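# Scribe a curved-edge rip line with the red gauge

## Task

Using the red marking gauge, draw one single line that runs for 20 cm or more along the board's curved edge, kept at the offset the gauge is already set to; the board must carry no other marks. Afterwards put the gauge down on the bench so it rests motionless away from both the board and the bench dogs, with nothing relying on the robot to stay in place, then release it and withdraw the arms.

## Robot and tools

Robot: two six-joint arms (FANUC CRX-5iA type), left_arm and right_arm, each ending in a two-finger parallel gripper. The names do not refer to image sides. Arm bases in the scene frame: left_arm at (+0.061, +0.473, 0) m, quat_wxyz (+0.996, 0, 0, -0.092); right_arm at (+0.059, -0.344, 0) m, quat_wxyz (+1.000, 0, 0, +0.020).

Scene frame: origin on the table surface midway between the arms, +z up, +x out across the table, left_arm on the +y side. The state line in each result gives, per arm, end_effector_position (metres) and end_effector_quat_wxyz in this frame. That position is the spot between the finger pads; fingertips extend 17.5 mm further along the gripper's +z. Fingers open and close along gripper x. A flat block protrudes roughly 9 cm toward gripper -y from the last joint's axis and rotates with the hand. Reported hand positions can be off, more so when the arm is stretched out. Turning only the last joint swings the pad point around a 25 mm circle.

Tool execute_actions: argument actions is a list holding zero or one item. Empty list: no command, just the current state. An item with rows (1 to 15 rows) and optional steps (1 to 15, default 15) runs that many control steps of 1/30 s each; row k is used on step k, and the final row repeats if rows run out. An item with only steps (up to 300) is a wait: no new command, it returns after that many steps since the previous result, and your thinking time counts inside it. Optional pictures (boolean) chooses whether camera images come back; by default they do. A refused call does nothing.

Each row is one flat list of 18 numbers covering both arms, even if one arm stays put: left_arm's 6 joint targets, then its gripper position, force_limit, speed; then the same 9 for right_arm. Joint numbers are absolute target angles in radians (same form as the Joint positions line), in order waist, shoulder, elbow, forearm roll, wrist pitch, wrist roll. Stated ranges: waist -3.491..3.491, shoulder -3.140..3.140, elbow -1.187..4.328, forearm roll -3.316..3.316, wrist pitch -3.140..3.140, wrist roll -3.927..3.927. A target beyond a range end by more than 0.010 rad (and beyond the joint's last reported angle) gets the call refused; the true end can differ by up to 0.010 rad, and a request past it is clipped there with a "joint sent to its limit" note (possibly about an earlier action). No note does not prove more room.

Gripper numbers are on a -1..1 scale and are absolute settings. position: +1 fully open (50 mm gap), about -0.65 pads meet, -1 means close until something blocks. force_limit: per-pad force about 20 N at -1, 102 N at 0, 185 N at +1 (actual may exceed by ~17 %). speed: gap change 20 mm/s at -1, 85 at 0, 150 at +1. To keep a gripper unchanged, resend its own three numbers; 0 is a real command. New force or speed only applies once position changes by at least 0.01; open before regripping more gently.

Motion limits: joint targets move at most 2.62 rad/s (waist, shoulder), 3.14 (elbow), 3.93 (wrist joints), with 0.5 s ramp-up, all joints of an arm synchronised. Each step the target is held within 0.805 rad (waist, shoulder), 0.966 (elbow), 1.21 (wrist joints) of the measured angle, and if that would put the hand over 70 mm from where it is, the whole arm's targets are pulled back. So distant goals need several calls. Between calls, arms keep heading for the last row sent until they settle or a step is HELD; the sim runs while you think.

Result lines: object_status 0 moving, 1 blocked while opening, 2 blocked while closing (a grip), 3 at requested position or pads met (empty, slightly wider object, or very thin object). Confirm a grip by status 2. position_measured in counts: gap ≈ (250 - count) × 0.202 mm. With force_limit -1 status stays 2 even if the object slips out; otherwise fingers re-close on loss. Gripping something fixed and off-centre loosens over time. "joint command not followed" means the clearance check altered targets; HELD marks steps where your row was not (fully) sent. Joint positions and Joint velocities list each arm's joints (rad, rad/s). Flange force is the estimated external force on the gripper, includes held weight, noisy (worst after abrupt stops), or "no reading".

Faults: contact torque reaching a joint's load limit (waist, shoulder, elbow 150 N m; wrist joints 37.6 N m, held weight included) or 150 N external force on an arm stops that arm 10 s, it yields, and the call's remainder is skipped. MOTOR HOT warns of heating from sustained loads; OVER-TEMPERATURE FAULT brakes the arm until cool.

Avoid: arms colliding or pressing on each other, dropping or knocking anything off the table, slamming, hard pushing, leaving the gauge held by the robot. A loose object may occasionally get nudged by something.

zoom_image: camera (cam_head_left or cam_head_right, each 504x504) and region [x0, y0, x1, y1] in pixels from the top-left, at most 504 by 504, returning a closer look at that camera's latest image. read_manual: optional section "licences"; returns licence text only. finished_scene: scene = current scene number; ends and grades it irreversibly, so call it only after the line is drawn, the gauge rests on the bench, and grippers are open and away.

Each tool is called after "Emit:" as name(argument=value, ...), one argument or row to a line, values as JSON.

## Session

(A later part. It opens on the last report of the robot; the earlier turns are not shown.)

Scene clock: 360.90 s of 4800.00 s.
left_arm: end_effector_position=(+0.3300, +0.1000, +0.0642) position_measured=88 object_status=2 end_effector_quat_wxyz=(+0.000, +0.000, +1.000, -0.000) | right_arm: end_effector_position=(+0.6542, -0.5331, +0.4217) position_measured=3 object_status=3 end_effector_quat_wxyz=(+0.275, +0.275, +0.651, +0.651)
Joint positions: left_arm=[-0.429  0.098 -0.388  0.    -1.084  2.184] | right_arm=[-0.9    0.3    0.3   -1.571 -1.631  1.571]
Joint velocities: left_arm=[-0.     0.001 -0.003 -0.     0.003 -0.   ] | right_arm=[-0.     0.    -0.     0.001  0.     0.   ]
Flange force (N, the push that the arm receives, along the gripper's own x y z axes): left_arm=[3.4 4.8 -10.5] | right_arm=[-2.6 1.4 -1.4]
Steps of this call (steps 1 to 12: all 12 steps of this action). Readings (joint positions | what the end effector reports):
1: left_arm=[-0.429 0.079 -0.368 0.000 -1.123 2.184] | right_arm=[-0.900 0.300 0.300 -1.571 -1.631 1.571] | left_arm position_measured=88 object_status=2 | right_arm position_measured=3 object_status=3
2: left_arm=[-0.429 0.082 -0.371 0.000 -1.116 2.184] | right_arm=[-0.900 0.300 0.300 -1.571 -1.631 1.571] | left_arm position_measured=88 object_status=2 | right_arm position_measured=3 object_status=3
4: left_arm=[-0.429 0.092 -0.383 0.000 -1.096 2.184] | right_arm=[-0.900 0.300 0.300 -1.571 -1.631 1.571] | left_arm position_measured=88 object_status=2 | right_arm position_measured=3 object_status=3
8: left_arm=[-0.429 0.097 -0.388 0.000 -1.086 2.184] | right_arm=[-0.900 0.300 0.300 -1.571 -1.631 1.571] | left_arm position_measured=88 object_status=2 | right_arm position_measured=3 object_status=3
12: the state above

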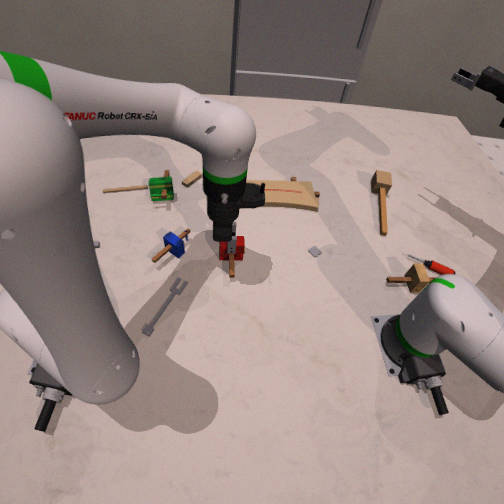

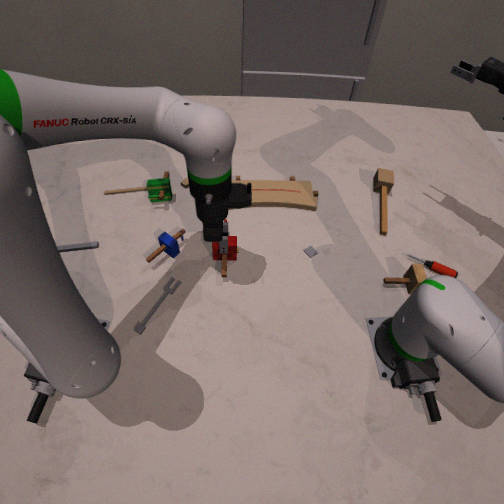

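Emit:
execute_actions(
  actions=[
    {"rows":[[-0.4288,0.098,-0.3885,0,-1.0843,2.1836,1,0,0,-0.9,0.3,0.3,-1.5708,-1.631,1.5708,1,0,0]],"steps":12},
  ],
  pictures=false,
)

Emit:
execute_actions(
  actions=[
    {"rows":[[-0.4288,0.02,-0.27,0,-1.28,2.1836,1,0,0,-0.9,0.3,0.3,-1.5708,-1.631,1.5708,1,0,0]],"steps":15},
  ],
)

Emit:
execute_actions(
  actions=[
    {"rows":[[0.4,0,-0.1,0,-1.47,2.1836,1,0,0,-0.9,0.3,0.3,-1.5708,-1.631,1.5708,1,0,0]],"steps":15},
  ],
  pictures=false,
)

Emit:
execute_actions(
  actions=[
    {"steps":30},
  ],
)

Emit:
zoom_image(
  camera="cam_head_right",
  region=[150,150,370,370],
)

Scene clock: 385.30 s of 4800.00 s.
left_arm: end_effector_position=(+0.3299, +0.1001, +0.0639) position_measured=3 object_status=0 end_effector_quat_wxyz=(-0.000, +0.000, +1.000, +0.000) | right_arm: end_effector_position=(+0.6542, -0.5331, +0.4217) position_measured=3 object_status=3 end_effector_quat_wxyz=(+0.275, +0.275, +0.651, +0.651)
Joint positions: left_arm=[-0.429  0.098 -0.389 -0.    -1.084  2.184] | right_arm=[-0.9    0.3    0.3   -1.571 -1.631  1.571]
Joint velocities: left_arm=[-0.001 -0.002  0.001  0.002  0.    -0.   ] | right_arm=[-0.     0.001 -0.     0.001  0.001  0.001]
Flange force (N, the push that the arm receives, along the gripper's own x y z axes): left_arm=[1.5 0.9 0.4] | right_arm=[-3.1 2.0 -0.9]
Steps of this call (steps 1 to 15: the robot went on to your last target; steps 16 to 90: nothing new was sent; then 21.00 s passed at rest; steps 91 to 102: all 12 steps of this action). Readings (joint positions | what the end effector reports):
91: left_arm=[-0.429 0.098 -0.389 -0.000 -1.084 2.184] | right_arm=[-0.900 0.300 0.300 -1.571 -1.631 1.571] | left_arm position_measured=78 object_status=0 | right_arm position_measured=3 object_status=3
92: left_arm=[-0.429 0.098 -0.389 -0.000 -1.084 2.184] | right_arm=[-0.900 0.300 0.300 -1.571 -1.631 1.571] | left_arm position_measured=63 object_status=0 | right_arm position_measured=3 object_status=3
94: left_arm=[-0.429 0.098 -0.389 -0.000 -1.084 2.184] | right_arm=[-0.900 0.300 0.300 -1.571 -1.631 1.571] | left_arm position_measured=35 object_status=0 | right_arm position_measured=3 object_status=3
98: left_arm=[-0.429 0.098 -0.389 -0.000 -1.084 2.184] | right_arm=[-0.900 0.300 0.300 -1.571 -1.631 1.571] | left_arm position_measured=3 object_status=0 | right_arm position_measured=3 object_status=3
102: the state above

Scene clock: 385.80 s of 4800.00 s.
left_arm: end_effector_position=(+0.3301, +0.0999, +0.1438) position_measured=3 object_status=3 end_effector_quat_wxyz=(+0.000, +0.000, +1.000, -0.000) | right_arm: end_effector_position=(+0.6542, -0.5331, +0.4217) position_measured=3 object_status=3 end_effector_quat_wxyz=(+0.275, +0.275, +0.651, +0.651)
Joint positions: left_arm=[-0.429  0.02  -0.27   0.    -1.28   2.184] | right_arm=[-0.9    0.3    0.3   -1.571 -1.631  1.571]
Joint velocities: left_arm=[-0.    -0.     0.004  0.    -0.004  0.002] | right_arm=[ 0.    -0.    -0.     0.    -0.    -0.001]
Flange force (N, the push that the arm receives, along the gripper's own x y z axes): left_arm=[3.6 3.4 1.5] | right_arm=[-2.8 2.1 -1.0]
Steps of this call (steps 1 to 15: all 15 steps of this action). Readings (joint positions | what the end effector reports):
1: left_arm=[-0.429 0.098 -0.388 -0.000 -1.085 2.184] | right_arm=[-0.900 0.300 0.300 -1.571 -1.631 1.571] | left_arm position_measured=3 object_status=0 | right_arm position_measured=3 object_status=3
2: left_arm=[-0.429 0.095 -0.384 -0.000 -1.092 2.184] | right_arm=[-0.900 0.300 0.300 -1.571 -1.631 1.571] | left_arm position_measured=3 object_status=3 | right_arm position_measured=3 object_status=3
4: left_arm=[-0.429 0.079 -0.360 -0.000 -1.132 2.184] | right_arm=[-0.900 0.300 0.300 -1.571 -1.631 1.571] | left_arm position_measured=3 object_status=3 | right_arm position_measured=3 object_status=3
8: left_arm=[-0.429 0.031 -0.288 0.000 -1.250 2.184] | right_arm=[-0.900 0.300 0.300 -1.571 -1.631 1.571] | left_arm position_measured=3 object_status=3 | right_arm position_measured=3 object_status=3
15: the state above

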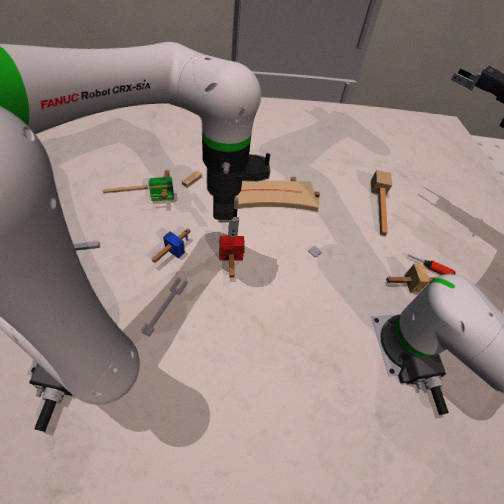

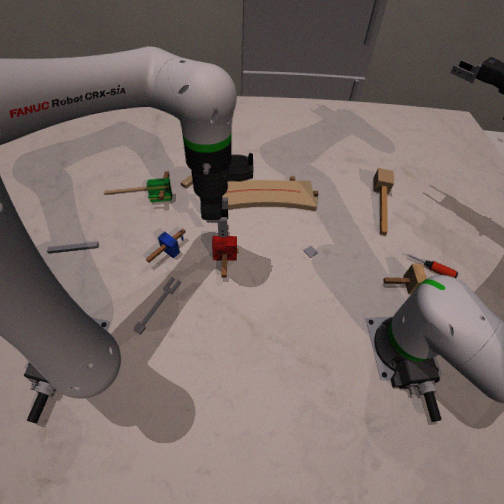

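Scene clock: 386.30 s of 4800.00 s.
left_arm: end_effector_position=(+0.4386, +0.2025, +0.1748) position_measured=3 object_status=3 end_effector_quat_wxyz=(+0.000, -0.160, +0.987, -0.000) | right_arm: end_effector_position=(+0.6542, -0.5331, +0.4217) position_measured=3 object_status=3 end_effector_quat_wxyz=(+0.275, +0.275, +0.651, +0.651)
Joint positions: left_arm=[-0.108  0.012 -0.204  0.    -1.354  2.184] | right_arm=[-0.9    0.3    0.3   -1.571 -1.631  1.571]
Joint velocities: left_arm=[ 0.773 -0.02   0.158 -0.    -0.176 -0.001] | right_arm=[ 0.     0.    -0.     0.    -0.001 -0.   ]
Flange force (N, the push that the arm receives, along the gripper's own x y z axes): left_arm=[0.3 -2.5 2.3] | right_arm=[-3.0 2.0 -1.3]
Steps of this call (steps 1 to 15: all 15 steps of this action). Readings (joint positions | what the end effector reports):
1: left_arm=[-0.428 0.020 -0.270 0.000 -1.280 2.184] | right_arm=[-0.900 0.300 0.300 -1.571 -1.631 1.571] | left_arm position_measured=3 object_status=3 | right_arm position_measured=3 object_status=3
2: left_arm=[-0.424 0.020 -0.269 0.000 -1.281 2.184] | right_arm=[-0.900 0.300 0.300 -1.571 -1.631 1.571] | left_arm position_measured=3 object_status=3 | right_arm position_measured=3 object_status=3
4: left_arm=[-0.397 0.019 -0.263 0.000 -1.288 2.184] | right_arm=[-0.900 0.300 0.300 -1.571 -1.631 1.571] | left_arm position_measured=3 object_status=3 | right_arm position_measured=3 object_status=3
8: left_arm=[-0.292 0.017 -0.241 0.000 -1.312 2.184] | right_arm=[-0.900 0.300 0.300 -1.571 -1.631 1.571] | left_arm position_measured=3 object_status=3 | right_arm position_measured=3 object_status=3
15: the state above

Scene clock: 387.30 s of 4800.00 s.
left_arm: end_effector_position=(+0.5254, +0.4210, +0.2241) position_measured=3 object_status=3 end_effector_quat_wxyz=(+0.000, -0.403, +0.915, -0.000) | right_arm: end_effector_position=(+0.6542, -0.5331, +0.4217) position_measured=3 object_status=3 end_effector_quat_wxyz=(+0.275, +0.275, +0.651, +0.651)
Joint positions: left_arm=[ 0.4   -0.    -0.1   -0.    -1.47   2.184] | right_arm=[-0.9    0.3    0.3   -1.571 -1.631  1.571]
Joint velocities: left_arm=[ 0.003 -0.002  0.    -0.001 -0.    -0.001] | right_arm=[ 0.    -0.    -0.001  0.     0.    -0.001]
Flange force (N, the push that the arm receives, along the gripper's own x y z axes): left_arm=[3.3 0.8 2.0] | right_arm=[-4.2 2.6 -1.6]
Steps of this call (steps 1 to 30: the robot went on to your last target). Readings (joint positions | what the end effector reports):
1: left_arm=[-0.082 0.012 -0.199 0.000 -1.360 2.184] | right_arm=[-0.900 0.300 0.300 -1.571 -1.631 1.571] | left_arm position_measured=3 object_status=3 | right_arm position_measured=3 object_status=3
2: left_arm=[-0.056 0.011 -0.193 0.000 -1.366 2.184] | right_arm=[-0.900 0.300 0.300 -1.571 -1.631 1.571] | left_arm position_measured=3 object_status=3 | right_arm position_measured=3 object_status=3
4: left_arm=[-0.003 0.010 -0.182 0.000 -1.378 2.184] | right_arm=[-0.900 0.300 0.300 -1.571 -1.631 1.571] | left_arm position_measured=3 object_status=3 | right_arm position_measured=3 object_status=3
8: left_arm=[0.101 0.007 -0.161 0.000 -1.402 2.184] | right_arm=[-0.900 0.300 0.300 -1.571 -1.631 1.571] | left_arm position_measured=3 object_status=3 | right_arm position_measured=3 object_status=3
30: the state above

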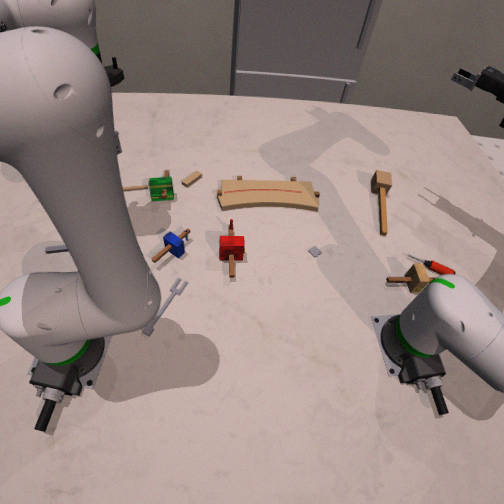

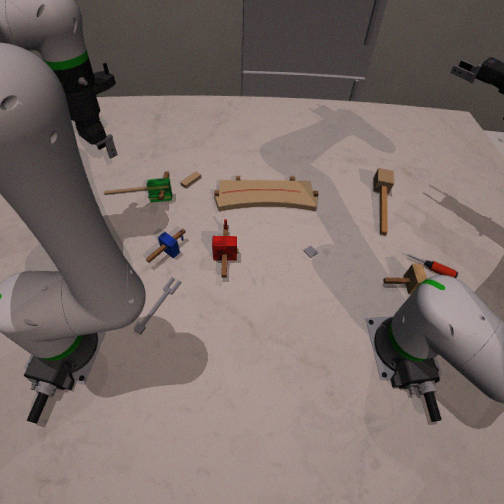

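Region (150, 150, 370, 370) of cam_head_right's 504x504 image, scaled by 2.291, with more detail than that image has.

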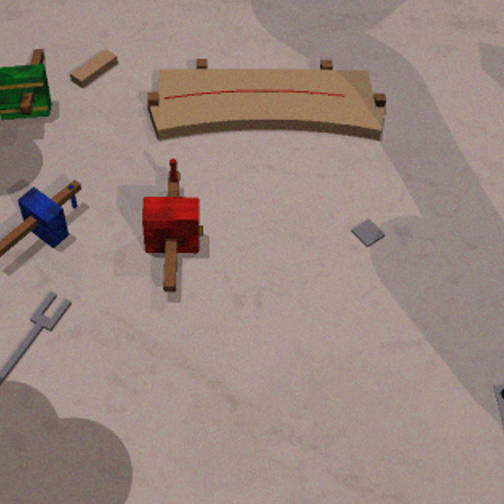

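Emit:
finished_scene(
  scene=2,
)

The scene is finished: the task was done.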